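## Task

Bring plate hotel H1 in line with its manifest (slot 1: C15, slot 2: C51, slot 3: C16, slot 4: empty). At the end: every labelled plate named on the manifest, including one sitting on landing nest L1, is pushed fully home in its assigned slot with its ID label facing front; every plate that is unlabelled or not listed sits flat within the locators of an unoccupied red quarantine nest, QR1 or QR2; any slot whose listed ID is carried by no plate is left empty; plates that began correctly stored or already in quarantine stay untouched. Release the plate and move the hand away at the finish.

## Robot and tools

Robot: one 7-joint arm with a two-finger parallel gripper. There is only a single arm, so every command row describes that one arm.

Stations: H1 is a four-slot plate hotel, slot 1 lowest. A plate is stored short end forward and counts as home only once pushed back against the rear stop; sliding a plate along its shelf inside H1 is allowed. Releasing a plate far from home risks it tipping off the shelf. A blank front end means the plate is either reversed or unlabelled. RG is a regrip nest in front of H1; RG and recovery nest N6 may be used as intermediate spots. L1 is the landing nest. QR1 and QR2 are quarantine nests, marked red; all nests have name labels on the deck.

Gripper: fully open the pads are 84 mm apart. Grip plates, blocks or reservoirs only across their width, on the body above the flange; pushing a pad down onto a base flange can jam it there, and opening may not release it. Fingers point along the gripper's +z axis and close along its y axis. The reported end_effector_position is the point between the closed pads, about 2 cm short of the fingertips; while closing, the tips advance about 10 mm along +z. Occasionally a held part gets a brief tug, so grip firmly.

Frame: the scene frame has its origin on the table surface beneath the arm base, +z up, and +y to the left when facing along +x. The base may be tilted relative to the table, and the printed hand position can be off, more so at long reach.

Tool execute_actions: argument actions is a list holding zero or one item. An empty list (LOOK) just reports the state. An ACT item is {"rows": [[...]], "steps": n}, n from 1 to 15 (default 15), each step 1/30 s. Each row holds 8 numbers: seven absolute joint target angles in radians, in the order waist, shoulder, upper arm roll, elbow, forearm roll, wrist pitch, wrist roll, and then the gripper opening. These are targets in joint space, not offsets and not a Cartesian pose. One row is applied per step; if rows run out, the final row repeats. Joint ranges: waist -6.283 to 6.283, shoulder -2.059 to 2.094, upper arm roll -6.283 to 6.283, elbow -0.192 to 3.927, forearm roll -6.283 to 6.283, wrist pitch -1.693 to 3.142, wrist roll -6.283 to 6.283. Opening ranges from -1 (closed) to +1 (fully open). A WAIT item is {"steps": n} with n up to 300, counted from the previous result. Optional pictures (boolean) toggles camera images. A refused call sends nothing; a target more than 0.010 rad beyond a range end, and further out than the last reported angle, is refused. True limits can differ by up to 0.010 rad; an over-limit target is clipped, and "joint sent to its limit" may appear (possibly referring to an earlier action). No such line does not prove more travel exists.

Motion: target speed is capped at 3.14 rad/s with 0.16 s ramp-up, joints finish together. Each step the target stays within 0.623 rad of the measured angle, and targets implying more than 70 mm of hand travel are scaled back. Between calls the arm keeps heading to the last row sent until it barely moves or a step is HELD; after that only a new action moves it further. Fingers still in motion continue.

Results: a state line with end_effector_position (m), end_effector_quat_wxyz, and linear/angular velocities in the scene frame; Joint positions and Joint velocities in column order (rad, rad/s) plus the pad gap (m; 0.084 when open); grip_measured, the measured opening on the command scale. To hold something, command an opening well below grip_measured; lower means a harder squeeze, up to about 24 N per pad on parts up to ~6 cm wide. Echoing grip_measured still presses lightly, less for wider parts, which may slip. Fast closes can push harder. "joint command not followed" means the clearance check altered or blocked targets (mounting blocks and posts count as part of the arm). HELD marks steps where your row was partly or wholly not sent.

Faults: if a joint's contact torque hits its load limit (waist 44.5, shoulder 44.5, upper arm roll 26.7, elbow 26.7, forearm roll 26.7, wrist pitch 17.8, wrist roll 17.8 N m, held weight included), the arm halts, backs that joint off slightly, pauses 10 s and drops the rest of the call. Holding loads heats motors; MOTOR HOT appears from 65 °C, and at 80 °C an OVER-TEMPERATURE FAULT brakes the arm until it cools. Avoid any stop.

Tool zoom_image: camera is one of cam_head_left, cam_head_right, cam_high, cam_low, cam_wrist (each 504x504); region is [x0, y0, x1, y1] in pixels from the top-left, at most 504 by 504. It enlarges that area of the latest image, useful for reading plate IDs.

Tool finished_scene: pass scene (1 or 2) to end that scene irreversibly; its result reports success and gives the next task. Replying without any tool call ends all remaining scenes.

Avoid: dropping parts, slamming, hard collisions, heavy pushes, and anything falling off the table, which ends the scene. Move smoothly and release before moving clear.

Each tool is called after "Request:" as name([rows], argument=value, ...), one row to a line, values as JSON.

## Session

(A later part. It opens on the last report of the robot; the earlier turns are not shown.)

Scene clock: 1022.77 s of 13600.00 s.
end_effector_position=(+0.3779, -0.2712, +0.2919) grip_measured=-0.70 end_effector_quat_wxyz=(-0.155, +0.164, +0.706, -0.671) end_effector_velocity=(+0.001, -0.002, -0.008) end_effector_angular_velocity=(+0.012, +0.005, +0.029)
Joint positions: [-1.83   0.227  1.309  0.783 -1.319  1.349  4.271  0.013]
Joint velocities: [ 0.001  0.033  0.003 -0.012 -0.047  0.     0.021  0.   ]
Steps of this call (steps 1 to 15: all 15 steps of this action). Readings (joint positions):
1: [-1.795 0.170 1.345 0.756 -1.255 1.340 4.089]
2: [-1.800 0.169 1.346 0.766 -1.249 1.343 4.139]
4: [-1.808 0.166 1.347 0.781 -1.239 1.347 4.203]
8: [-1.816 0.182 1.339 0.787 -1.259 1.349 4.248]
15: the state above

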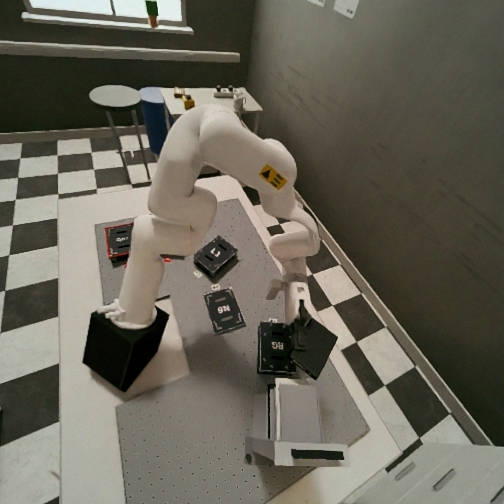

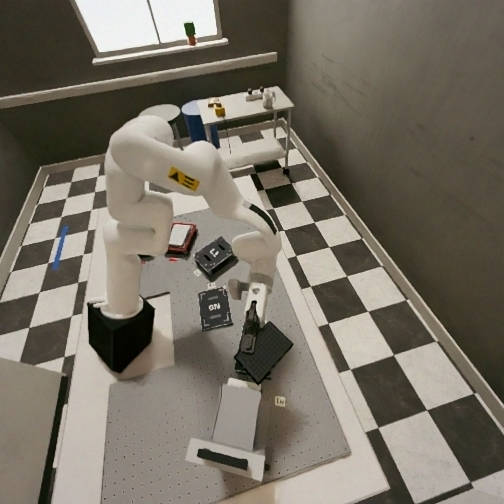

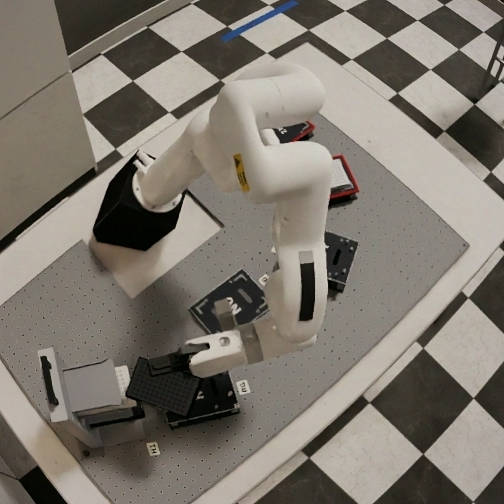

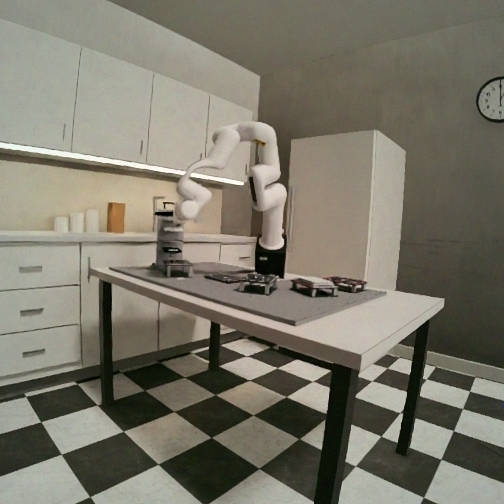

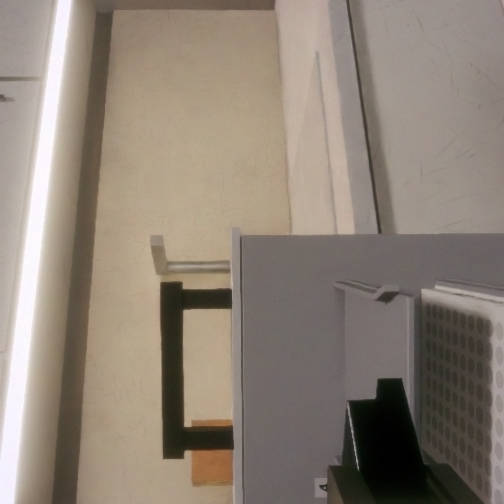

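Request:
execute_actions([
  {"rows":[[-1.8271,0.217,1.3157,0.805,-1.304,1.35,4.248,-1],[-1.8237,0.204,1.3238,0.829,-1.286,1.35,4.223,-1],[-1.8204,0.191,1.3318,0.852,-1.268,1.35,4.198,-1],[-1.817,0.178,1.3399,0.876,-1.250,1.35,4.172,-1],[-1.8136,0.1648,1.3479,0.90,-1.2315,1.33,4.146,-1],[-1.8136,0.1648,1.3479,0.90,-1.2315,1.30,4.144,-1],[-1.8136,0.1648,1.3479,0.90,-1.2315,1.26,4.141,-1],[-1.8136,0.1648,1.3479,0.90,-1.2315,1.22,4.137,-1],[-1.8136,0.1648,1.3479,0.90,-1.2315,1.18,4.133,-1],[-1.8136,0.1648,1.3479,0.90,-1.2315,1.14,4.128,-1],[-1.8136,0.1648,1.3479,0.90,-1.2315,1.10,4.122,-1],[-1.8136,0.1648,1.3479,0.90,-1.2315,1.06,4.115,-1],[-1.8136,0.1648,1.3479,0.90,-1.2315,1.02,4.107,-1],[-1.8136,0.1648,1.3479,0.90,-1.2315,0.98,4.099,-1],[-1.8136,0.1648,1.3479,0.90,-1.2315,0.94,4.089,-1]],"steps":15},
], pictures=false)

Request:
execute_actions([
  {"rows":[[-1.8136,0.1648,1.3479,0.90,-1.2315,0.90,4.078,-1],[-1.8136,0.1648,1.3479,0.90,-1.2315,0.86,4.066,-1],[-1.8136,0.1648,1.3479,0.90,-1.2315,0.82,4.053,-1],[-1.8136,0.1648,1.3479,0.90,-1.2315,0.78,4.039,-1],[-1.8136,0.1648,1.3479,0.90,-1.2315,0.74,4.023,-1],[-1.8136,0.1648,1.3479,0.90,-1.2315,0.70,4.005,-1],[-1.8136,0.1648,1.3479,0.90,-1.2315,0.66,3.987,-1],[-1.8136,0.1648,1.3479,0.90,-1.2315,0.62,3.967,-1],[-1.8136,0.1648,1.3479,0.90,-1.2315,0.58,3.945,-1],[-1.8136,0.1648,1.3479,0.90,-1.2315,0.54,3.921,-1],[-1.8136,0.1648,1.3479,0.90,-1.2315,0.50,3.895,-1],[-1.8136,0.1648,1.3479,0.90,-1.2315,0.46,3.866,-1],[-1.8136,0.1648,1.3479,0.90,-1.2315,0.42,3.835,-1],[-1.8136,0.1648,1.3479,0.90,-1.2315,0.38,3.802,-1],[-1.8136,0.1648,1.3479,0.90,-1.2315,0.35,3.776,-1]],"steps":15},
], pictures=false)

Request:
execute_actions([
  {"steps":12},
])

Scene clock: 1107.47 s of 13600.00 s.
end_effector_position=(+0.4746, -0.2382, +0.2653) grip_measured=-0.70 end_effector_quat_wxyz=(-0.087, +0.112, +0.790, -0.597) end_effector_velocity=(+0.197, +0.097, -0.200) end_effector_angular_velocity=(+0.906, -0.257, +0.650)
Joint positions: [-1.814  0.166  1.347  0.898 -1.233  1.107  4.122  0.013]
Joint velocities: [-0.001 -0.007  0.     0.015  0.016 -1.128 -0.206 -0.   ]
Steps of this call (steps 1 to 15: the robot went on to your last target; steps 16 to 90: nothing new was sent; then 81.20 s passed at rest; steps 91 to 105: all 15 steps of this action). Readings (joint positions):
91: [-1.830 0.230 1.308 0.781 -1.322 1.350 4.272]
92: [-1.830 0.228 1.308 0.784 -1.318 1.350 4.268]
94: [-1.828 0.217 1.314 0.804 -1.302 1.350 4.246]
98: [-1.818 0.180 1.339 0.873 -1.254 1.324 4.177]
105: the state above

Scene clock: 1107.97 s of 13600.00 s.
end_effector_position=(+0.5752, -0.1506, +0.1869) grip_measured=-0.70 end_effector_quat_wxyz=(+0.029, -0.073, +0.912, -0.402) end_effector_velocity=(+0.183, +0.236, -0.091) end_effector_angular_velocity=(+0.806, +0.136, +1.174)
Joint positions: [-1.814  0.165  1.348  0.9   -1.232  0.513  3.895  0.013]
Joint velocities: [ 0.    -0.001  0.     0.    -0.    -1.185 -0.801 -0.   ]
Steps of this call (steps 1 to 15: all 15 steps of this action). Readings (joint positions):
1: [-1.814 0.166 1.347 0.898 -1.232 1.069 4.115]
2: [-1.814 0.165 1.347 0.899 -1.232 1.030 4.107]
4: [-1.814 0.165 1.348 0.899 -1.232 0.951 4.089]
8: [-1.814 0.165 1.348 0.900 -1.232 0.792 4.039]
15: the state above

Scene clock: 1108.37 s of 13600.00 s.
end_effector_position=(+0.5988, -0.1173, +0.1774) grip_measured=-0.70 end_effector_quat_wxyz=(+0.058, -0.152, +0.922, -0.351) end_effector_velocity=(+0.003, +0.006, -0.001) end_effector_angular_velocity=(+0.011, +0.002, +0.023)
Joint positions: [-1.814  0.165  1.347  0.9   -1.232  0.352  3.777  0.013]
Joint velocities: [ 0.001 -0.001  0.004  0.    -0.001 -0.016 -0.012 -0.   ]
Steps of this call (steps 1 to 12: the robot went on to your last target). Readings (joint positions):
1: [-1.814 0.165 1.348 0.900 -1.232 0.474 3.868]
2: [-1.813 0.165 1.348 0.900 -1.232 0.438 3.842]
4: [-1.813 0.165 1.349 0.900 -1.232 0.388 3.805]
8: [-1.814 0.165 1.348 0.900 -1.232 0.357 3.781]
12: the state above

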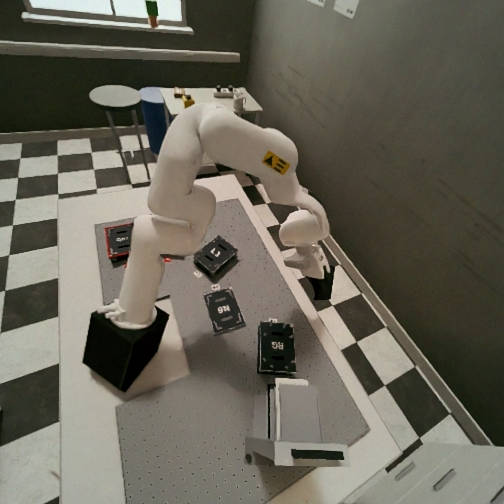

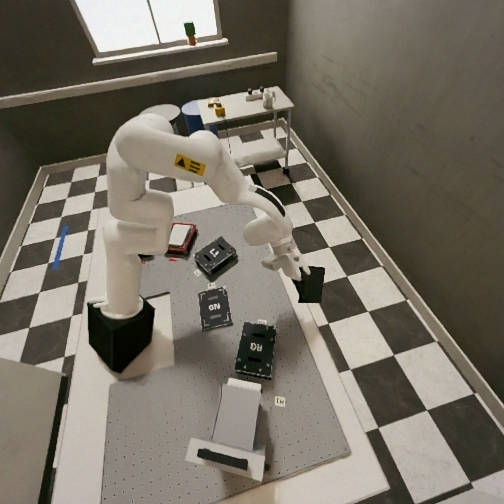

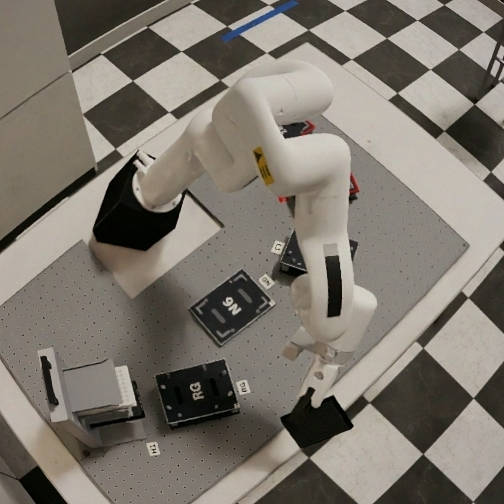

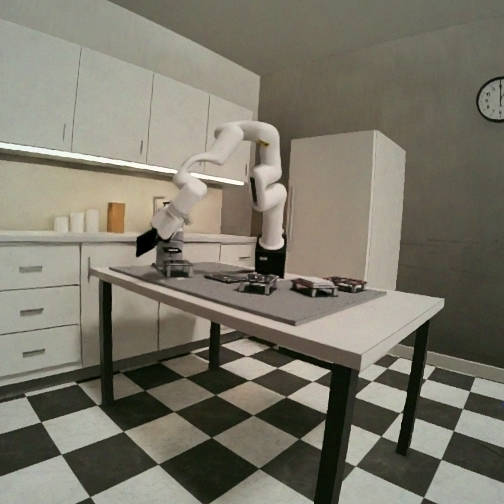

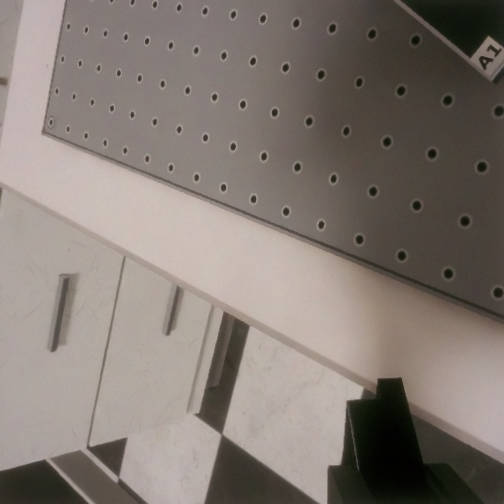

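Request:
execute_actions([
  {"rows":[[-1.8136,0.1648,1.3479,0.90,-1.2315,0.38,3.802,-1],[-1.8136,0.1648,1.3479,0.895,-1.2315,0.42,3.835,-1],[-1.8136,0.1648,1.3479,0.89,-1.2315,0.46,3.87,-1],[-1.8136,0.1648,1.3479,0.885,-1.2315,0.50,3.90,-1],[-1.8136,0.1648,1.3479,0.88,-1.2315,0.54,3.935,-1],[-1.8136,0.1648,1.3479,0.875,-1.2315,0.58,3.965,-1],[-1.8136,0.1648,1.3479,0.87,-1.2315,0.62,3.99,-1],[-1.8136,0.1648,1.3479,0.865,-1.2315,0.66,4.015,-1],[-1.8136,0.1648,1.3479,0.86,-1.2315,0.70,4.04,-1],[-1.8136,0.1648,1.3479,0.855,-1.2315,0.74,4.065,-1],[-1.8136,0.1648,1.3479,0.85,-1.2315,0.78,4.085,-1],[-1.8136,0.1648,1.3479,0.845,-1.2315,0.82,4.105,-1],[-1.8136,0.1648,1.3479,0.84,-1.2315,0.86,4.12,-1],[-1.8136,0.1648,1.3479,0.835,-1.2315,0.90,4.14,-1],[-1.8136,0.1648,1.3479,0.83,-1.2315,0.94,4.155,-1]],"steps":15},
], pictures=false)

Request:
execute_actions([
  {"rows":[[-1.8136,0.1648,1.3479,0.825,-1.2315,0.98,4.17,-1],[-1.8136,0.1648,1.3479,0.82,-1.2315,1.02,4.18,-1],[-1.8136,0.1648,1.3479,0.815,-1.2315,1.06,4.195,-1],[-1.8136,0.1648,1.3479,0.81,-1.2315,1.10,4.205,-1],[-1.8136,0.1648,1.3479,0.805,-1.2315,1.14,4.215,-1],[-1.8136,0.1648,1.3479,0.80,-1.2315,1.18,4.225,-1],[-1.8136,0.1648,1.3479,0.796,-1.2315,1.22,4.235,-1],[-1.8136,0.1648,1.3479,0.793,-1.2315,1.26,4.242,-1],[-1.8136,0.1648,1.3479,0.7908,-1.2315,1.30,4.247,-1],[-1.8136,0.1648,1.3479,0.7908,-1.2315,1.33,4.249,-1],[-1.8136,0.1648,1.3479,0.7908,-1.2315,1.35,4.2498,-1]],"steps":15},
], pictures=false)

Scene clock: 1122.50 s of 13600.00 s.
end_effector_position=(+0.5094, -0.1948, +0.1991) grip_measured=-0.70 end_effector_quat_wxyz=(-0.030, +0.040, +0.874, -0.484) end_effector_velocity=(-0.268, -0.177, +0.116) end_effector_angular_velocity=(-0.936, +0.084, -0.952)
Joint positions: [-1.814  0.165  1.348  0.851 -1.231  0.768  4.073  0.013]
Joint velocities: [ 0.    -0.     0.002 -0.146  0.     1.182  0.616  0.   ]
Steps of this call (steps 1 to 30: the robot went on to your last target; steps 31 to 90: nothing new was sent; then 10.63 s passed at rest; steps 91 to 105: all 15 steps of this action). Readings (joint positions):
91: [-1.814 0.165 1.348 0.900 -1.231 0.351 3.777]
92: [-1.813 0.165 1.348 0.900 -1.231 0.356 3.781]
94: [-1.813 0.165 1.349 0.899 -1.231 0.385 3.806]
98: [-1.814 0.165 1.348 0.885 -1.231 0.501 3.901]
105: the state above

Scene clock: 1123.00 s of 13600.00 s.
end_effector_position=(+0.3938, -0.2464, +0.2847) grip_measured=-0.70 end_effector_quat_wxyz=(-0.149, +0.161, +0.717, -0.661) end_effector_velocity=(-0.066, -0.015, +0.088) end_effector_angular_velocity=(-0.351, +0.134, -0.196)
Joint positions: [-1.814  0.165  1.347  0.792 -1.231  1.318  4.245  0.013]
Joint velocities: [-0.001 -0.001 -0.001 -0.017 -0.     0.415  0.059  0.   ]
Steps of this call (steps 1 to 15: all 15 steps of this action). Readings (joint positions):
1: [-1.814 0.165 1.348 0.846 -1.231 0.808 4.093]
2: [-1.814 0.165 1.348 0.841 -1.231 0.848 4.112]
4: [-1.814 0.165 1.348 0.831 -1.231 0.928 4.145]
8: [-1.814 0.165 1.348 0.812 -1.231 1.087 4.198]
15: the state above

Request:
execute_actions([
  {"rows":[[-1.865,0.176,1.385,0.7765,-1.252,1.35,4.259,-1],[-1.912,0.188,1.419,0.762,-1.273,1.35,4.268,-1],[-1.9553,0.1999,1.4484,0.748,-1.294,1.35,4.277,-1],[-1.991,0.2125,1.470,0.7336,-1.3147,1.35,4.286,-1],[-2.024,0.2253,1.4893,0.7193,-1.3355,1.35,4.295,-1],[-2.054,0.2382,1.5058,0.705,-1.3563,1.35,4.304,-1],[-2.080,0.2515,1.518,0.6907,-1.377,1.35,4.313,-1],[-2.1035,0.265,1.528,0.6764,-1.398,1.35,4.322,-1],[-2.1252,0.2785,1.5358,0.662,-1.4187,1.35,4.331,-1],[-2.1445,0.2923,1.5413,0.6478,-1.4395,1.35,4.340,-1],[-2.1622,0.3063,1.5453,0.6335,-1.4603,1.35,4.349,-1],[-2.1786,0.3203,1.5480,0.6192,-1.4811,1.35,4.3581,-1],[-2.1807,0.3310,1.5341,0.6159,-1.5010,1.35,4.3618,-1],[-2.1827,0.3416,1.5201,0.6126,-1.5210,1.35,4.3655,-1],[-2.1848,0.3523,1.5062,0.6094,-1.5409,1.35,4.3693,-1]],"steps":15},
], pictures=false)

Request:
execute_actions([
  {"rows":[[-2.1868,0.3629,1.4922,0.6061,-1.5608,1.35,4.3730,-1],[-2.1889,0.3736,1.4783,0.6028,-1.5807,1.35,4.3767,-1],[-2.1910,0.3842,1.4644,0.5995,-1.6007,1.35,4.3804,-1],[-2.1930,0.3949,1.4504,0.5962,-1.6206,1.35,4.3841,-1],[-2.1951,0.4055,1.4365,0.5929,-1.6405,1.35,4.3878,-1],[-2.1971,0.4162,1.4225,0.5897,-1.6604,1.35,4.3916,-1],[-2.1992,0.4268,1.4086,0.5864,-1.6804,1.35,4.3953,-1],[-2.2012,0.4375,1.3946,0.5831,-1.7003,1.35,4.3990,-1],[-2.2033,0.4481,1.3807,0.5798,-1.7202,1.35,4.4027,-1]],"steps":15},
])

Request:
zoom_image(camera="cam_head_right", region=[170, 320, 310, 470])

Request:
zoom_image(camera="cam_high", region=[30, 310, 200, 450])

Scene clock: 1161.50 s of 13600.00 s.
end_effector_position=(+0.3217, -0.2887, +0.2946) grip_measured=-0.70 end_effector_quat_wxyz=(-0.156, +0.164, +0.705, -0.672) end_effector_velocity=(-0.148, -0.102, -0.007) end_effector_angular_velocity=(+0.030, -0.008, +0.025)
Joint positions: [-2.152  0.307  1.531  0.636 -1.462  1.35   4.347  0.013]
Joint velocities: [-0.362  0.374 -0.069 -0.291 -0.616 -0.002  0.202  0.   ]
Steps of this call (steps 1 to 30: the robot went on to your last target; steps 31 to 90: nothing new was sent; then 35.00 s passed at rest; steps 91 to 105: all 15 steps of this action). Readings (joint positions):
91: [-1.814 0.165 1.348 0.791 -1.232 1.350 4.250]
92: [-1.820 0.166 1.354 0.789 -1.235 1.350 4.251]
94: [-1.857 0.175 1.383 0.778 -1.251 1.350 4.258]
98: [-1.983 0.214 1.461 0.733 -1.315 1.350 4.286]
105: the state above

Scene clock: 1162.00 s of 13600.00 s.
end_effector_position=(+0.2694, -0.3370, +0.2934) grip_measured=-0.70 end_effector_quat_wxyz=(-0.155, +0.164, +0.707, -0.671) end_effector_velocity=(-0.004, -0.011, -0.006) end_effector_angular_velocity=(+0.011, -0.000, +0.039)
Joint positions: [-2.203  0.444  1.385  0.581 -1.713  1.35   4.401  0.013]
Joint velocities: [-0.001  0.044 -0.038 -0.011 -0.095 -0.004  0.018  0.   ]
Steps of this call (steps 1 to 15: all 15 steps of this action). Readings (joint positions):
1: [-2.163 0.319 1.527 0.628 -1.483 1.350 4.353]
2: [-2.170 0.331 1.520 0.621 -1.503 1.350 4.359]
4: [-2.180 0.353 1.499 0.612 -1.543 1.350 4.368]
8: [-2.192 0.396 1.447 0.597 -1.623 1.350 4.384]
15: the state above

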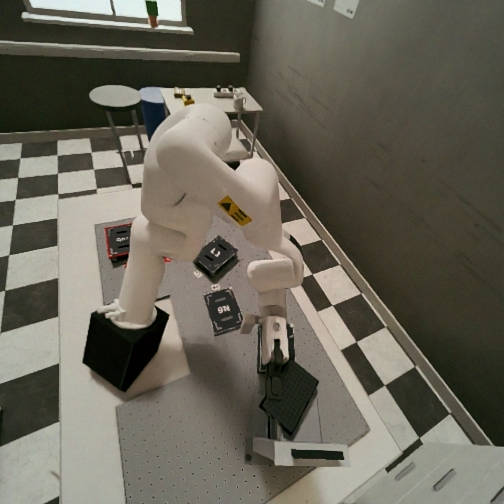

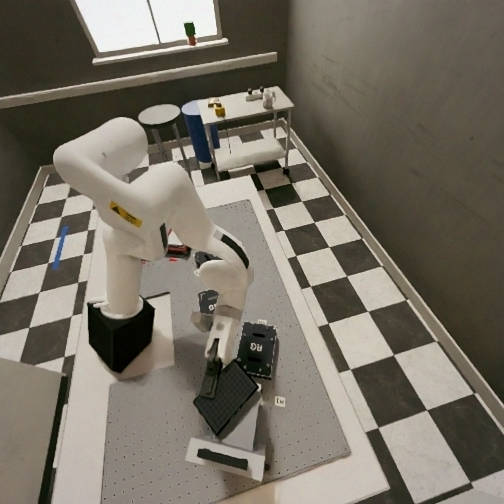

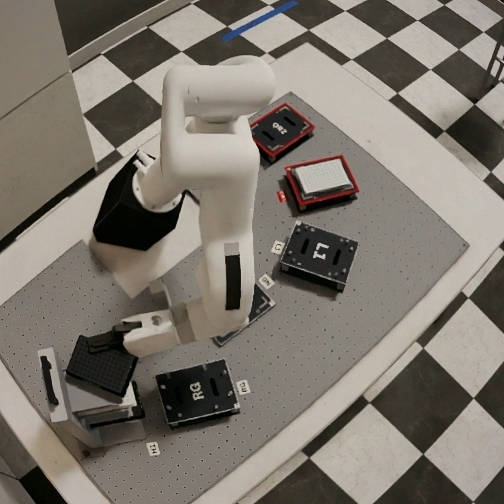

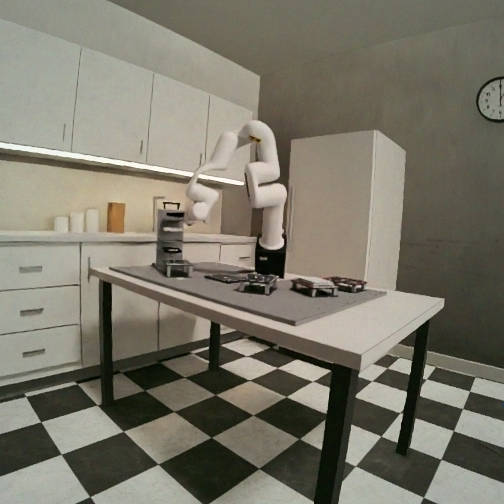

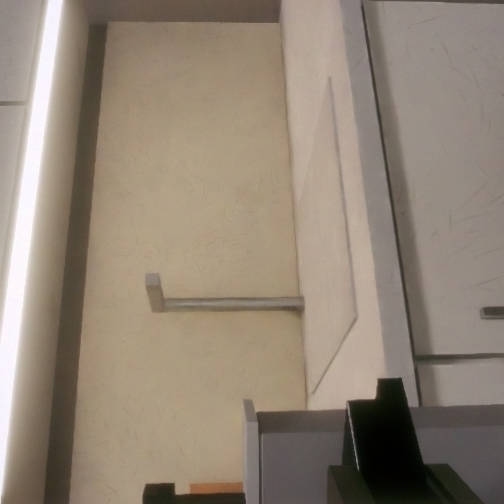

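Region (170, 320, 310, 470) of cam_head_right's 504x504 image, scaled by 3.360, with more detail than that image has; it fills the left 470 columns of this view, and the rest is white.

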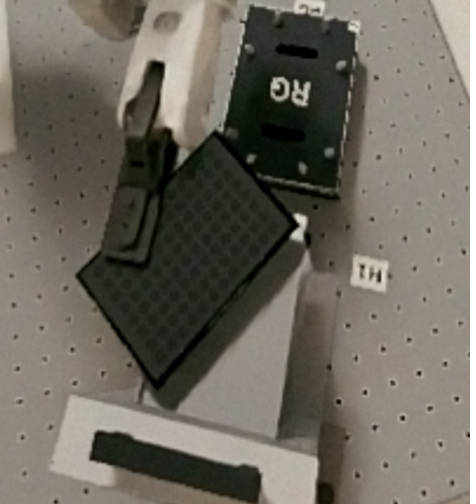

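Region (30, 310, 200, 450) of cam_high's 504x504 image, scaled by 2.965, with more detail than that image has; it fills the top 415 rows of this view, and the rest is white.

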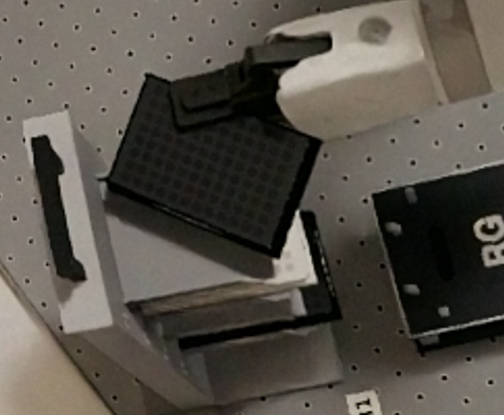

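Request:
execute_actions([
  {"rows":[[-2.1948,0.4483,1.3734,0.5808,-1.7201,1.35,4.4054,-1],[-2.1863,0.4485,1.3661,0.5819,-1.7200,1.35,4.4080,-1],[-2.1779,0.4487,1.3588,0.5829,-1.7199,1.35,4.4107,-1],[-2.1694,0.4488,1.3516,0.5839,-1.7198,1.35,4.4134,-1],[-2.1609,0.4490,1.3443,0.5850,-1.7197,1.35,4.4161,-1],[-2.1524,0.4492,1.3370,0.5860,-1.7196,1.35,4.4187,-1],[-2.1440,0.4494,1.3297,0.5871,-1.7195,1.35,4.4214,-1],[-2.1355,0.4496,1.3224,0.5881,-1.7194,1.35,4.4241,-1],[-2.1355,0.4496,1.3224,0.5881,-1.7194,1.35,4.4241,-1],[-2.1355,0.4496,1.3224,0.5881,-1.7194,1.35,4.4241,-1],[-2.1355,0.4496,1.3224,0.5881,-1.7194,1.35,4.4241,-0.9],[-2.1355,0.4496,1.3224,0.5881,-1.7194,1.35,4.4241,-0.8],[-2.1355,0.4496,1.3224,0.5881,-1.7194,1.35,4.4241,-0.74],[-2.1355,0.4496,1.3224,0.5881,-1.7194,1.35,4.4241,-0.70],[-2.1355,0.4496,1.3224,0.5881,-1.7194,1.35,4.4241,-0.68]],"steps":15},
], pictures=false)

Request:
execute_actions([
  {"rows":[[-2.1355,0.4496,1.3224,0.5881,-1.7194,1.35,4.4241,-0.66],[-2.1355,0.4496,1.3224,0.5881,-1.7194,1.35,4.4241,-0.64],[-2.1355,0.4496,1.3224,0.5881,-1.7194,1.35,4.4241,-0.62],[-2.1313,0.4497,1.3188,0.5886,-1.7194,1.35,4.4254,-0.60],[-2.1270,0.4498,1.3151,0.5891,-1.7193,1.35,4.4267,-0.58],[-2.1228,0.4499,1.3115,0.5896,-1.7193,1.35,4.4281,-0.56],[-2.1185,0.4500,1.3078,0.5902,-1.7192,1.35,4.4294,-0.54],[-2.1143,0.4501,1.3042,0.5907,-1.7192,1.35,4.4308,-0.52],[-2.1100,0.4501,1.3006,0.5912,-1.7191,1.35,4.4321,-0.50],[-2.1058,0.4502,1.2969,0.5917,-1.7191,1.35,4.4334,-0.48],[-2.1016,0.4503,1.2933,0.5922,-1.7190,1.35,4.4348,-0.46],[-2.0973,0.4504,1.2896,0.5927,-1.7190,1.35,4.4361,-0.44],[-2.0931,0.4505,1.2860,0.5933,-1.7189,1.35,4.4374,-0.42],[-2.0931,0.4505,1.2860,0.5933,-1.7189,1.35,4.4374,-0.40],[-2.0931,0.4505,1.2860,0.5933,-1.7189,1.35,4.4374,-0.38]],"steps":15},
], pictures=false)

Request:
execute_actions([
  {"steps":10},
])

Scene clock: 1179.50 s of 13600.00 s.
end_effector_position=(+0.2685, -0.3380, +0.2851) grip_measured=-0.70 end_effector_quat_wxyz=(-0.155, +0.163, +0.707, -0.670) end_effector_velocity=(-0.002, -0.001, -0.001) end_effector_angular_velocity=(-0.003, -0.002, -0.005)
Joint positions: [-2.137  0.45   1.324  0.588 -1.719  1.35   4.424  0.013]
Joint velocities: [ 0.019  0.    -0.021  0.004  0.001  0.     0.007  0.   ]
Steps of this call (steps 1 to 15: the robot went on to your last target; steps 16 to 90: nothing new was sent; then 14.00 s passed at rest; steps 91 to 105: all 15 steps of this action). Readings (joint positions):
91: [-2.203 0.448 1.380 0.580 -1.720 1.350 4.403]
92: [-2.201 0.448 1.379 0.580 -1.720 1.350 4.403]
94: [-2.193 0.448 1.372 0.581 -1.720 1.350 4.406]
98: [-2.165 0.449 1.348 0.584 -1.720 1.350 4.415]
105: the state above

Scene clock: 1180.00 s of 13600.00 s.
end_effector_position=(+0.2684, -0.3380, +0.2809) grip_measured=-0.43 end_effector_quat_wxyz=(-0.155, +0.163, +0.707, -0.671) end_effector_velocity=(+0.001, +0.001, -0.010) end_effector_angular_velocity=(+0.001, +0.003, +0.004)
Joint positions: [-2.1    0.45   1.292  0.592 -1.719  1.35   4.435  0.025]
Joint velocities: [ 0.088  0.002 -0.072  0.01   0.001  0.     0.026  0.027]
Steps of this call (steps 1 to 15: all 15 steps of this action). Readings (joint positions):
1: [-2.137 0.450 1.323 0.588 -1.719 1.350 4.424]
2: [-2.136 0.450 1.323 0.588 -1.719 1.350 4.424]
4: [-2.136 0.450 1.323 0.588 -1.719 1.350 4.424]
8: [-2.127 0.450 1.315 0.589 -1.719 1.350 4.427]
15: the state above

Scene clock: 1180.33 s of 13600.00 s.
end_effector_position=(+0.2684, -0.3381, +0.2801) grip_measured=-0.40 end_effector_quat_wxyz=(-0.155, +0.163, +0.707, -0.671) end_effector_velocity=(-0.000, +0.000, -0.000) end_effector_angular_velocity=(-0.001, +0.001, -0.000)
Joint positions: [-2.093  0.45   1.286  0.593 -1.719  1.35   4.437  0.027]
Joint velocities: [ 0.001 -0.    -0.001 -0.001 -0.     0.001  0.001  0.   ]
Steps of this call (steps 1 to 10: the robot went on to your last target). Readings (joint positions):
1: [-2.098 0.450 1.290 0.593 -1.719 1.350 4.436]
2: [-2.096 0.450 1.289 0.593 -1.719 1.350 4.436]
4: [-2.094 0.450 1.287 0.593 -1.719 1.350 4.437]
8: [-2.093 0.450 1.286 0.593 -1.719 1.350 4.437]
10: the state above

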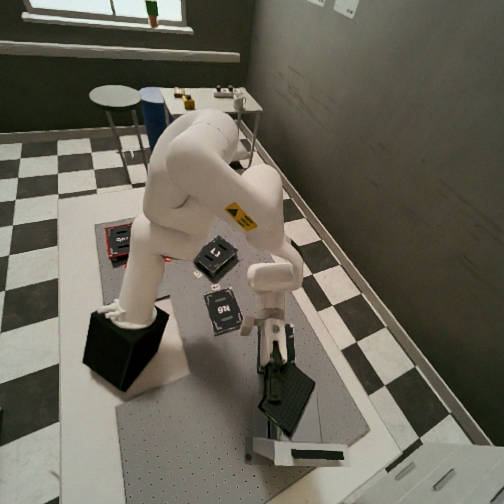

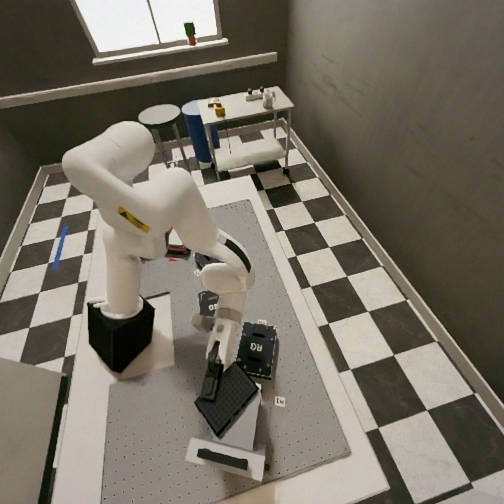

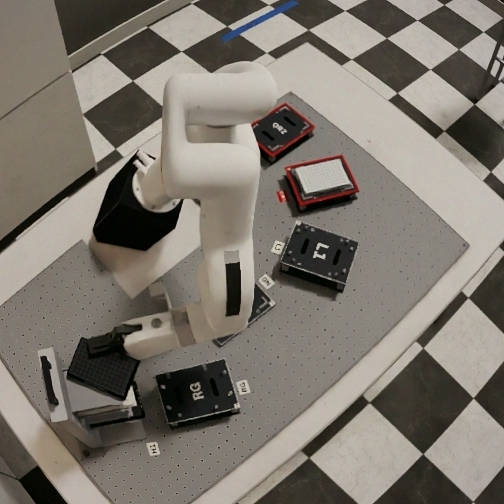

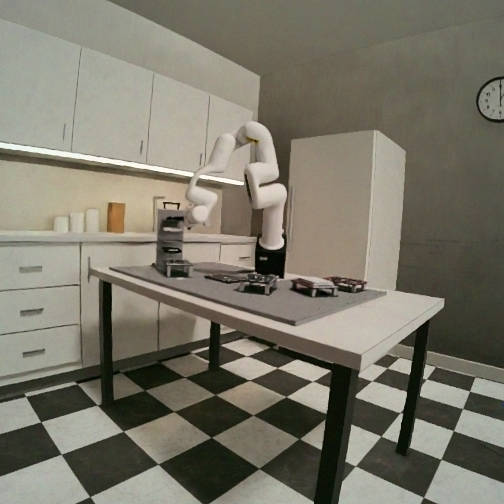

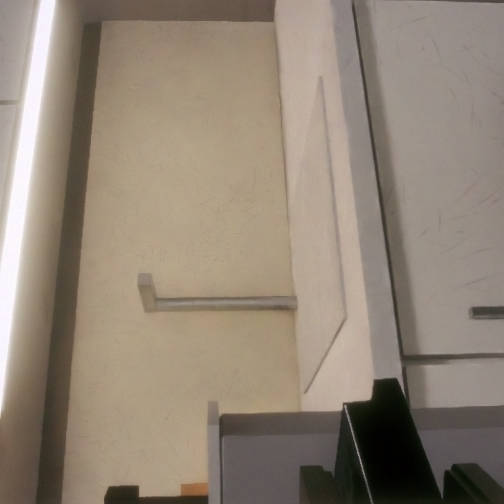

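Request:
execute_actions([
  {"rows":[[-2.0931,0.4505,1.2860,0.5933,-1.7189,1.35,4.4374,-0.34],[-2.0931,0.4505,1.2860,0.5933,-1.7189,1.35,4.4374,-0.30],[-2.0960,0.4432,1.2995,0.5905,-1.7059,1.35,4.4371,-0.30],[-2.1000,0.4340,1.3165,0.5872,-1.6897,1.35,4.4367,-0.30],[-2.1040,0.4248,1.3336,0.5841,-1.6735,1.35,4.4361,-0.30],[-2.1082,0.4156,1.3508,0.5812,-1.6573,1.35,4.4354,-0.30],[-2.1126,0.4065,1.3683,0.5785,-1.6411,1.35,4.4346,-0.30],[-2.1172,0.3973,1.3859,0.5760,-1.6248,1.35,4.4336,-0.30],[-2.1220,0.3881,1.4038,0.5737,-1.6086,1.35,4.4325,-0.30],[-2.1270,0.3789,1.4219,0.5716,-1.5924,1.35,4.4312,-0.30],[-2.1322,0.3698,1.4401,0.5697,-1.5762,1.35,4.4298,-0.30],[-2.1400,0.3560,1.4680,0.5672,-1.5520,1.35,4.4275,-0.30],[-2.1495,0.3404,1.4992,0.5648,-1.5243,1.35,4.4246,-0.30],[-2.1625,0.3233,1.5378,0.5635,-1.4915,1.35,4.42,-0.30],[-2.177,0.3062,1.578,0.5627,-1.4586,1.35,4.415,-0.30]],"steps":15},
], pictures=false)

Request:
execute_actions([
  {"rows":[[-2.193,0.2892,1.6197,0.562,-1.4257,1.35,4.41,-0.3],[-2.2105,0.272,1.663,0.562,-1.393,1.35,4.40,-0.4],[-2.2294,0.255,1.7074,0.562,-1.36,1.35,4.39,-0.55],[-2.2294,0.255,1.7074,0.562,-1.36,1.35,4.39,-0.7],[-2.2415,0.2595,1.6867,0.606,-1.324,1.345,4.37,-0.85],[-2.2535,0.264,1.666,0.650,-1.288,1.34,4.35,-0.95],[-2.2656,0.2685,1.645,0.693,-1.252,1.335,4.33,-0.95],[-2.2776,0.273,1.6244,0.737,-1.216,1.33,4.31,-0.95],[-2.29,0.2775,1.6037,0.781,-1.18,1.325,4.29,-0.95],[-2.302,0.282,1.583,0.825,-1.144,1.32,4.27,-0.95],[-2.314,0.2865,1.562,0.869,-1.108,1.315,4.25,-0.95],[-2.326,0.291,1.5415,0.912,-1.072,1.31,4.23,-0.95],[-2.338,0.2955,1.521,0.956,-1.036,1.305,4.215,-0.95],[-2.35,0.30,1.50,1.0,-1.0,1.30,4.2,-0.95],[-2.356,0.322,1.474,1.021,-0.933,1.291,4.187,-0.95]],"steps":15},
], pictures=false)

Request:
execute_actions([
  {"rows":[[-2.362,0.343,1.448,1.043,-0.867,1.282,4.173,-0.95],[-2.368,0.365,1.422,1.064,-0.8,1.272,4.16,-0.95],[-2.374,0.387,1.396,1.086,-0.733,1.263,4.147,-0.95],[-2.380,0.409,1.370,1.107,-0.667,1.254,4.133,-0.95],[-2.385,0.430,1.344,1.129,-0.6,1.245,4.12,-0.95],[-2.391,0.452,1.319,1.150,-0.533,1.236,4.107,-0.95],[-2.397,0.474,1.293,1.171,-0.467,1.227,4.093,-0.9],[-2.403,0.495,1.267,1.193,-0.4,1.217,4.08,-0.7],[-2.409,0.517,1.241,1.214,-0.333,1.208,4.067,-0.5],[-2.415,0.539,1.215,1.236,-0.267,1.199,4.053,-0.3],[-2.421,0.560,1.189,1.257,-0.2,1.190,4.04,-0.1],[-2.427,0.582,1.163,1.279,-0.133,1.181,4.027,0.2],[-2.433,0.604,1.137,1.300,-0.067,1.171,4.013,0.5],[-2.437,0.619,1.119,1.315,-0.02,1.165,4.004,0.8],[-2.4387,0.6256,1.1111,1.3214,0,1.1622,4.000,1]],"steps":15},
], pictures=false)

Request:
execute_actions([
  {"steps":18},
])

Scene clock: 1249.77 s of 13600.00 s.
end_effector_position=(+0.2881, -0.2989, +0.2805) grip_measured=-0.32 end_effector_quat_wxyz=(-0.154, +0.164, +0.707, -0.670) end_effector_velocity=(+0.076, +0.160, +0.002) end_effector_angular_velocity=(-0.006, +0.004, -0.013)
Joint positions: [-2.137  0.363  1.454  0.569 -1.565  1.35   4.428  0.03 ]
Joint velocities: [-0.231 -0.361  0.743 -0.059  0.658  0.001 -0.07   0.   ]
Steps of this call (steps 1 to 15: the robot went on to your last target; steps 16 to 90: nothing new was sent; then 65.93 s passed at rest; steps 91 to 105: all 15 steps of this action). Readings (joint positions):
91: [-2.093 0.451 1.286 0.593 -1.719 1.350 4.437]
92: [-2.093 0.451 1.286 0.593 -1.719 1.350 4.437]
94: [-2.094 0.449 1.289 0.593 -1.716 1.350 4.437]
98: [-2.103 0.428 1.327 0.585 -1.679 1.350 4.436]
105: the state above

Scene clock: 1250.27 s of 13600.00 s.
end_effector_position=(+0.3276, -0.3045, +0.3363) grip_measured=-0.97 end_effector_quat_wxyz=(-0.151, +0.368, +0.691, -0.604) end_effector_velocity=(+0.045, -0.219, +0.262) end_effector_angular_velocity=(+0.013, -1.380, -1.126)
Joint positions: [-2.309  0.286  1.567  0.852 -1.125  1.317  4.261  0.001]
Joint velocities: [-0.324  0.121 -0.543  1.141  1.003 -0.137 -0.483 -0.   ]
Steps of this call (steps 1 to 15: all 15 steps of this action). Readings (joint positions):
1: [-2.145 0.351 1.480 0.568 -1.541 1.350 4.425]
2: [-2.155 0.337 1.510 0.566 -1.516 1.350 4.422]
4: [-2.180 0.308 1.579 0.564 -1.460 1.350 4.413]
8: [-2.227 0.269 1.668 0.597 -1.349 1.345 4.377]
15: the state above

Scene clock: 1250.77 s of 13600.00 s.
end_effector_position=(+0.3145, -0.3608, +0.3521) grip_measured=+0.14 end_effector_quat_wxyz=(-0.062, +0.786, +0.597, -0.146) end_effector_velocity=(+0.043, -0.178, +0.081) end_effector_angular_velocity=(+0.504, -2.324, -1.389)
Joint positions: [-2.415  0.541  1.212  1.237 -0.26   1.198  4.052  0.05 ]
Joint velocities: [-0.178  0.628 -0.757  0.63   1.919 -0.266 -0.384  0.188]
Steps of this call (steps 1 to 15: all 15 steps of this action). Readings (joint positions):
1: [-2.319 0.291 1.549 0.889 -1.089 1.312 4.245]
2: [-2.329 0.298 1.529 0.925 -1.048 1.307 4.229]
4: [-2.346 0.323 1.486 0.988 -0.949 1.293 4.200]
8: [-2.374 0.395 1.389 1.085 -0.714 1.261 4.145]
15: the state above

Scene clock: 1251.37 s of 13600.00 s.
end_effector_position=(+0.3195, -0.3911, +0.3699) grip_measured=+1.00 end_effector_quat_wxyz=(-0.000, +0.848, +0.530, -0.000) end_effector_velocity=(-0.001, -0.002, +0.001) end_effector_angular_velocity=(-0.002, -0.005, -0.005)
Joint positions: [-2.438  0.625  1.112  1.321 -0.     1.162  4.     0.084]
Joint velocities: [-0.002  0.002 -0.003  0.003  0.003 -0.    -0.001 -0.   ]
Steps of this call (steps 1 to 18: the robot went on to your last target). Readings (joint positions):
1: [-2.421 0.562 1.188 1.257 -0.198 1.190 4.040]
2: [-2.427 0.580 1.164 1.276 -0.142 1.182 4.029]
4: [-2.436 0.608 1.130 1.303 -0.062 1.170 4.013]
8: [-2.439 0.623 1.115 1.317 -0.011 1.164 4.002]
18: the state above

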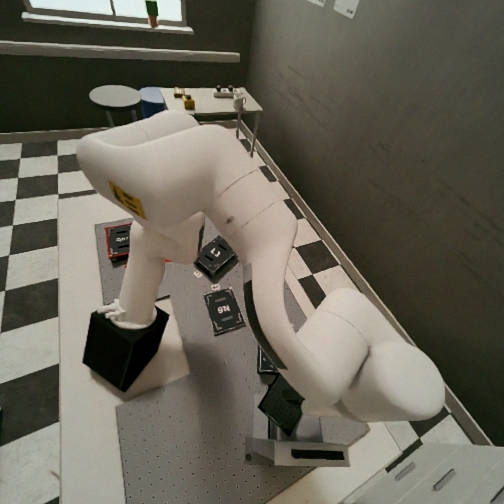

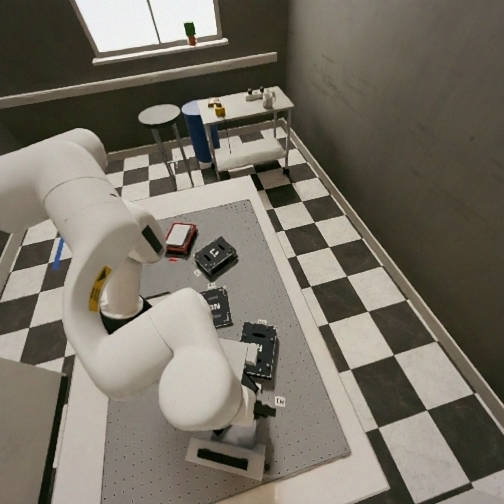

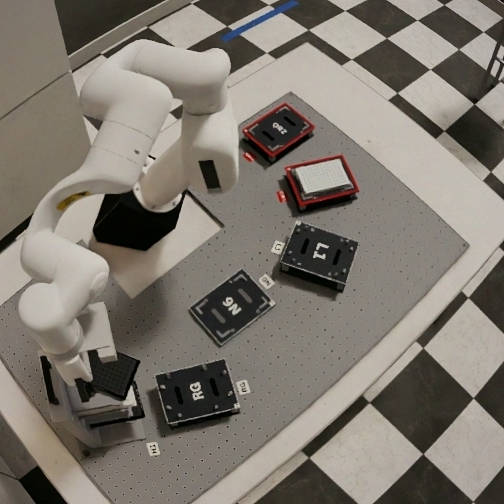

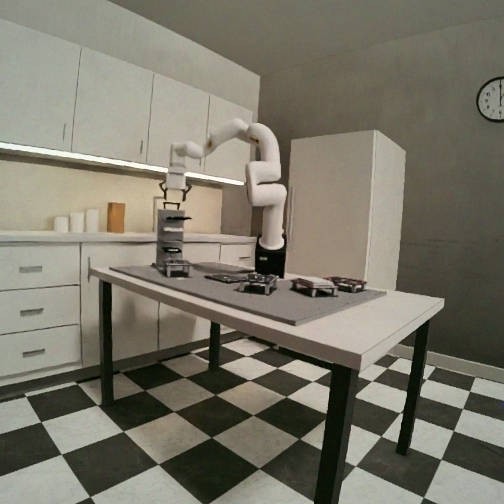

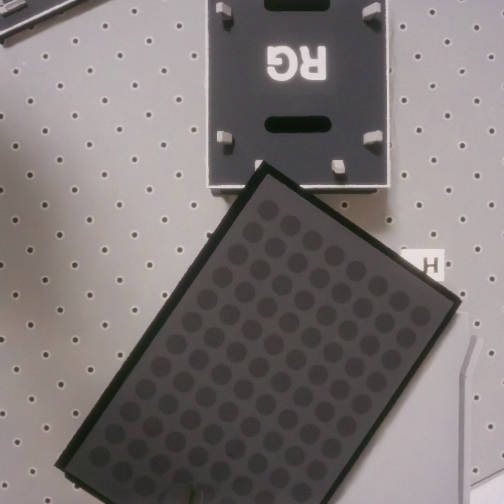

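Request:
execute_actions(actions=[])

Scene clock: 1290.33 s of 13600.00 s.
end_effector_position=(+0.3192, -0.3914, +0.3701) grip_measured=+1.00 end_effector_quat_wxyz=(-0.000, +0.848, +0.529, +0.000) end_effector_velocity=(-0.001, -0.000, -0.000) end_effector_angular_velocity=(+0.001, +0.001, -0.001)
Joint positions: [-2.439  0.626  1.111  1.321  0.     1.162  4.     0.084]
Joint velocities: [ 0.    -0.    -0.002 -0.     0.     0.001 -0.001  0.   ]
Steps of this call (steps 1 to 15: the robot went on to your last target; steps 16 to 90: nothing new was sent; then 35.97 s passed at rest). Readings (joint positions):
1: [-2.438 0.625 1.112 1.321 -0.000 1.162 4.000]
2: [-2.438 0.625 1.112 1.321 -0.000 1.162 4.000]
4: [-2.438 0.625 1.111 1.321 -0.000 1.162 4.000]
8: [-2.439 0.626 1.111 1.321 -0.000 1.162 4.000]
90: the state above
The arm was judged still, so your last target was given up. Only a new action makes it travel on or press farther. Fingers that are still opening or closing keep moving.

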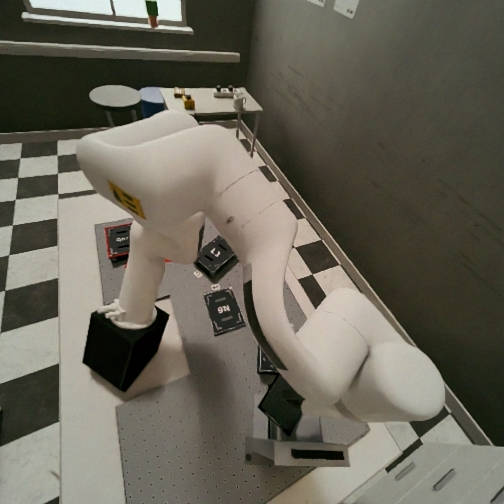

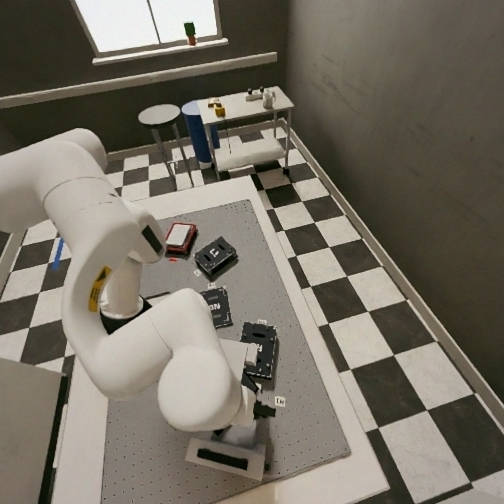

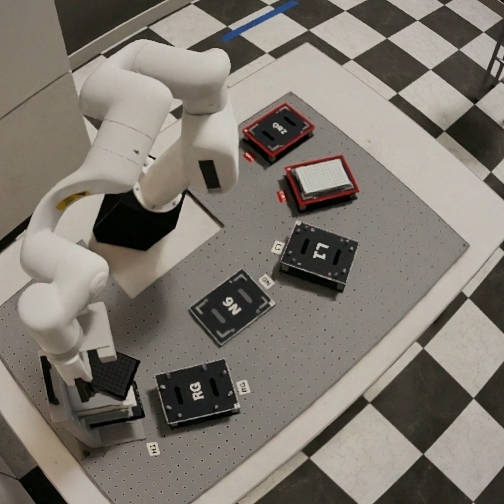

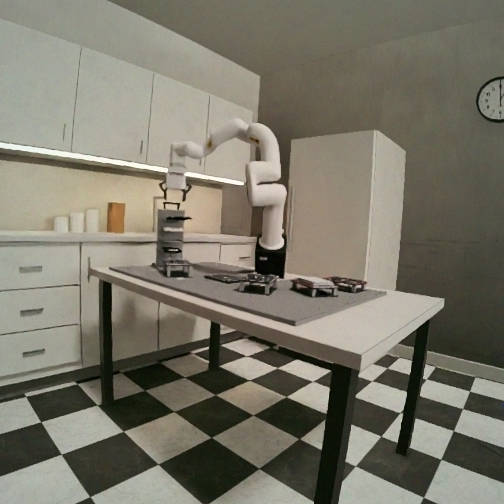

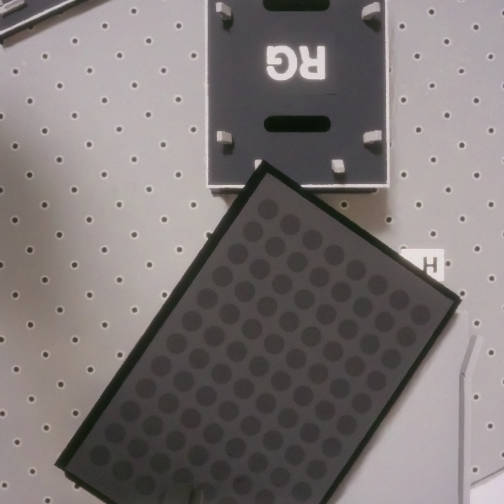

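Request:
zoom_image(camera="cam_head_left", region=[220, 340, 380, 500])

Region (220, 340, 380, 500) of cam_head_left's 504x504 image, scaled by 3.150, with more detail than that image has.

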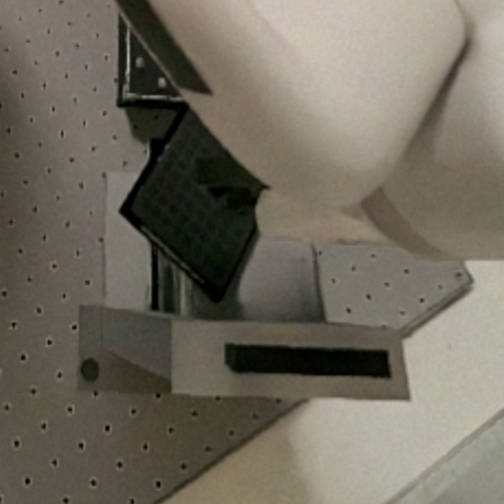

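Request:
execute_actions([
  {"rows":[[-2.445,0.624,1.116,1.316,0,1.160,3.95,1],[-2.455,0.622,1.124,1.306,0,1.157,3.88,1],[-2.467,0.619,1.133,1.295,0,1.153,3.80,1],[-2.48,0.616,1.143,1.283,0,1.149,3.71,1],[-2.493,0.613,1.153,1.271,0,1.145,3.62,1],[-2.506,0.610,1.163,1.258,0,1.1405,3.53,1],[-2.519,0.607,1.173,1.246,0,1.136,3.44,1],[-2.532,0.604,1.183,1.234,0,1.132,3.35,1],[-2.545,0.601,1.193,1.222,0,1.128,3.26,1],[-2.558,0.598,1.203,1.210,0,1.124,3.17,1],[-2.571,0.595,1.2135,1.1975,0,1.1195,3.08,1],[-2.584,0.592,1.2235,1.185,0,1.1155,2.99,1],[-2.595,0.5895,1.232,1.175,0,1.112,2.90,1],[-2.603,0.5875,1.238,1.1675,0,1.109,2.81,1],[-2.6075,0.5865,1.2417,1.1633,0,1.1078,2.72,1]],"steps":15},
], pictures=false)

Request:
execute_actions([
  {"rows":[[-2.6075,0.5865,1.2417,1.1633,0,1.1078,2.63,1],[-2.6075,0.5865,1.2417,1.1633,0,1.1078,2.54,1],[-2.6075,0.5865,1.2417,1.1633,0,1.1078,2.45,1],[-2.6075,0.5865,1.2417,1.1633,0,1.1078,2.36,1],[-2.6075,0.5865,1.2417,1.1633,0,1.1078,2.27,1],[-2.6075,0.5865,1.2417,1.1633,0,1.1078,2.18,1],[-2.6075,0.5865,1.2417,1.1633,0,1.1078,2.09,1],[-2.6075,0.5865,1.2417,1.1633,0,1.1078,2.0,1],[-2.6075,0.5865,1.2417,1.1633,0,1.1078,1.91,1],[-2.6075,0.5865,1.2417,1.1633,0,1.1078,1.82,1],[-2.6075,0.5865,1.2417,1.1633,0,1.1078,1.73,1],[-2.6075,0.5865,1.2417,1.1633,0,1.1078,1.64,1],[-2.6075,0.5865,1.2417,1.1633,0,1.1078,1.56,1],[-2.6075,0.5865,1.2417,1.1633,0,1.1078,1.50,1],[-2.6075,0.5865,1.2417,1.1633,0,1.1078,1.4607,1]],"steps":15},
], pictures=false)

Request:
execute_actions([
  {"steps":15},
])

Request:
zoom_image(camera="cam_wrist", region=[180, 180, 504, 504])

Scene clock: 1349.13 s of 13600.00 s.
end_effector_position=(+0.3076, -0.3715, +0.3639) grip_measured=+1.00 end_effector_quat_wxyz=(+0.001, +0.575, +0.818, +0.001) end_effector_velocity=(-0.035, +0.061, -0.023) end_effector_angular_velocity=(-0.004, +0.005, +2.541)
Joint positions: [-2.554  0.599  1.2    1.213 -0.     1.125  3.192  0.084]
Joint velocities: [-0.346 -0.08   0.268 -0.324  0.    -0.11  -2.559 -0.   ]
Steps of this call (steps 1 to 90: nothing new was sent; then 55.30 s passed at rest; steps 91 to 105: all 15 steps of this action). Readings (joint positions):
91: [-2.439 0.626 1.111 1.321 0.000 1.162 3.999]
92: [-2.440 0.625 1.112 1.321 0.000 1.162 3.992]
94: [-2.446 0.624 1.117 1.315 0.000 1.160 3.947]
98: [-2.475 0.617 1.139 1.287 0.000 1.150 3.742]
105: the state above

Scene clock: 1349.63 s of 13600.00 s.
end_effector_position=(+0.3024, -0.3620, +0.3601) grip_measured=+1.00 end_effector_quat_wxyz=(+0.000, -0.052, +0.999, +0.000) end_effector_velocity=(-0.001, +0.001, -0.000) end_effector_angular_velocity=(-0.001, +0.001, +2.593)
Joint positions: [-2.607  0.587  1.241  1.164 -0.     1.108  1.861  0.084]
Joint velocities: [-0.003 -0.001  0.002 -0.003 -0.    -0.001 -2.593  0.   ]
Steps of this call (steps 1 to 15: all 15 steps of this action). Readings (joint positions):
1: [-2.566 0.596 1.209 1.203 -0.000 1.122 3.106]
2: [-2.575 0.594 1.216 1.193 -0.000 1.118 3.019]
4: [-2.591 0.590 1.228 1.179 -0.000 1.114 2.843]
8: [-2.604 0.587 1.239 1.167 -0.000 1.109 2.487]
15: the state above

Scene clock: 1350.13 s of 13600.00 s.
end_effector_position=(+0.3023, -0.3620, +0.3601) grip_measured=+1.00 end_effector_quat_wxyz=(+0.000, -0.249, +0.968, +0.000) end_effector_velocity=(+0.000, +0.000, -0.000) end_effector_angular_velocity=(+0.001, -0.000, +0.013)
Joint positions: [-2.607  0.587  1.242  1.163  0.     1.108  1.462  0.084]
Joint velocities: [-0.     0.001  0.    -0.     0.     0.001 -0.013  0.   ]
Steps of this call (steps 1 to 15: the robot went on to your last target). Readings (joint positions):
1: [-2.607 0.587 1.242 1.164 -0.000 1.108 1.777]
2: [-2.607 0.587 1.242 1.164 -0.000 1.108 1.698]
4: [-2.607 0.587 1.242 1.163 -0.000 1.108 1.574]
8: [-2.607 0.587 1.242 1.163 0.000 1.108 1.480]
15: the state above

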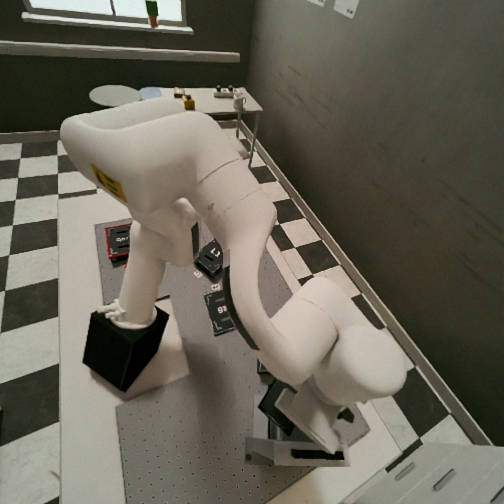

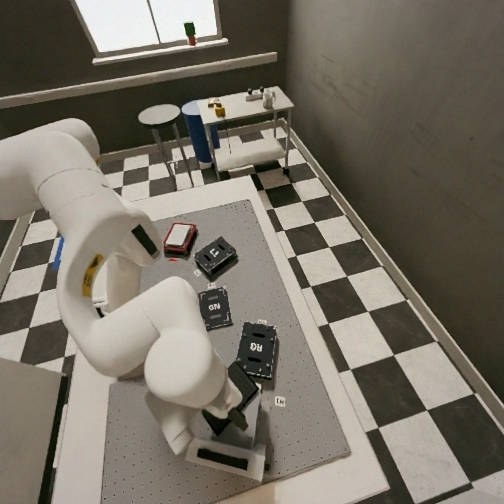

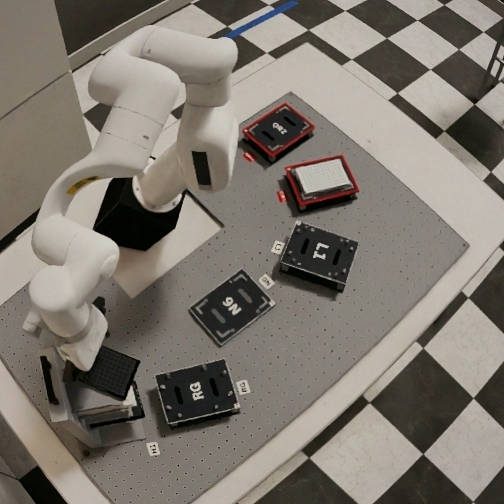

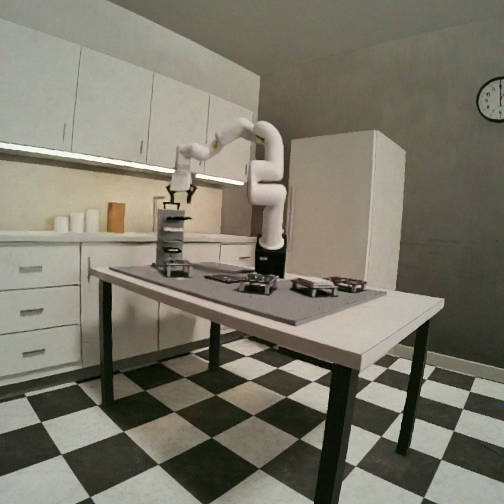

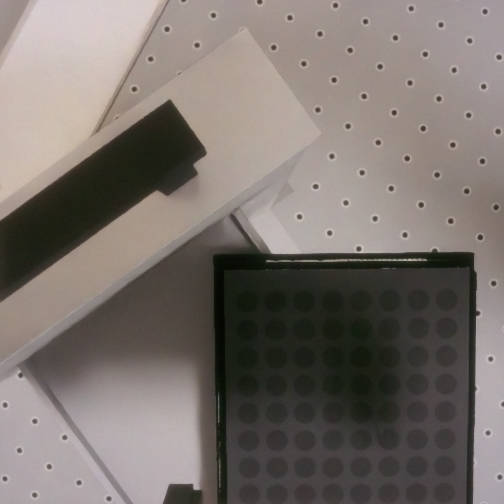

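Region (180, 180, 504, 504) of cam_wrist's 504x504 image, scaled by 1.556, with more detail than that image has.

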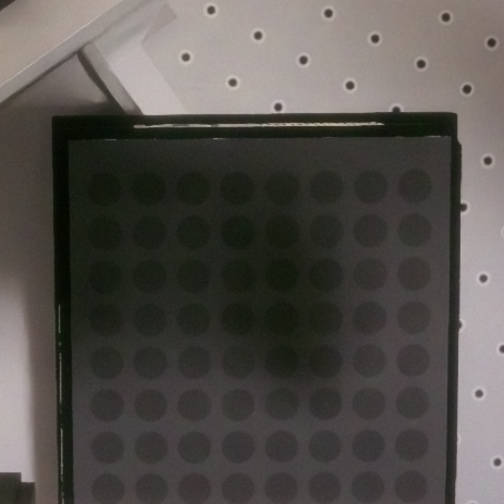

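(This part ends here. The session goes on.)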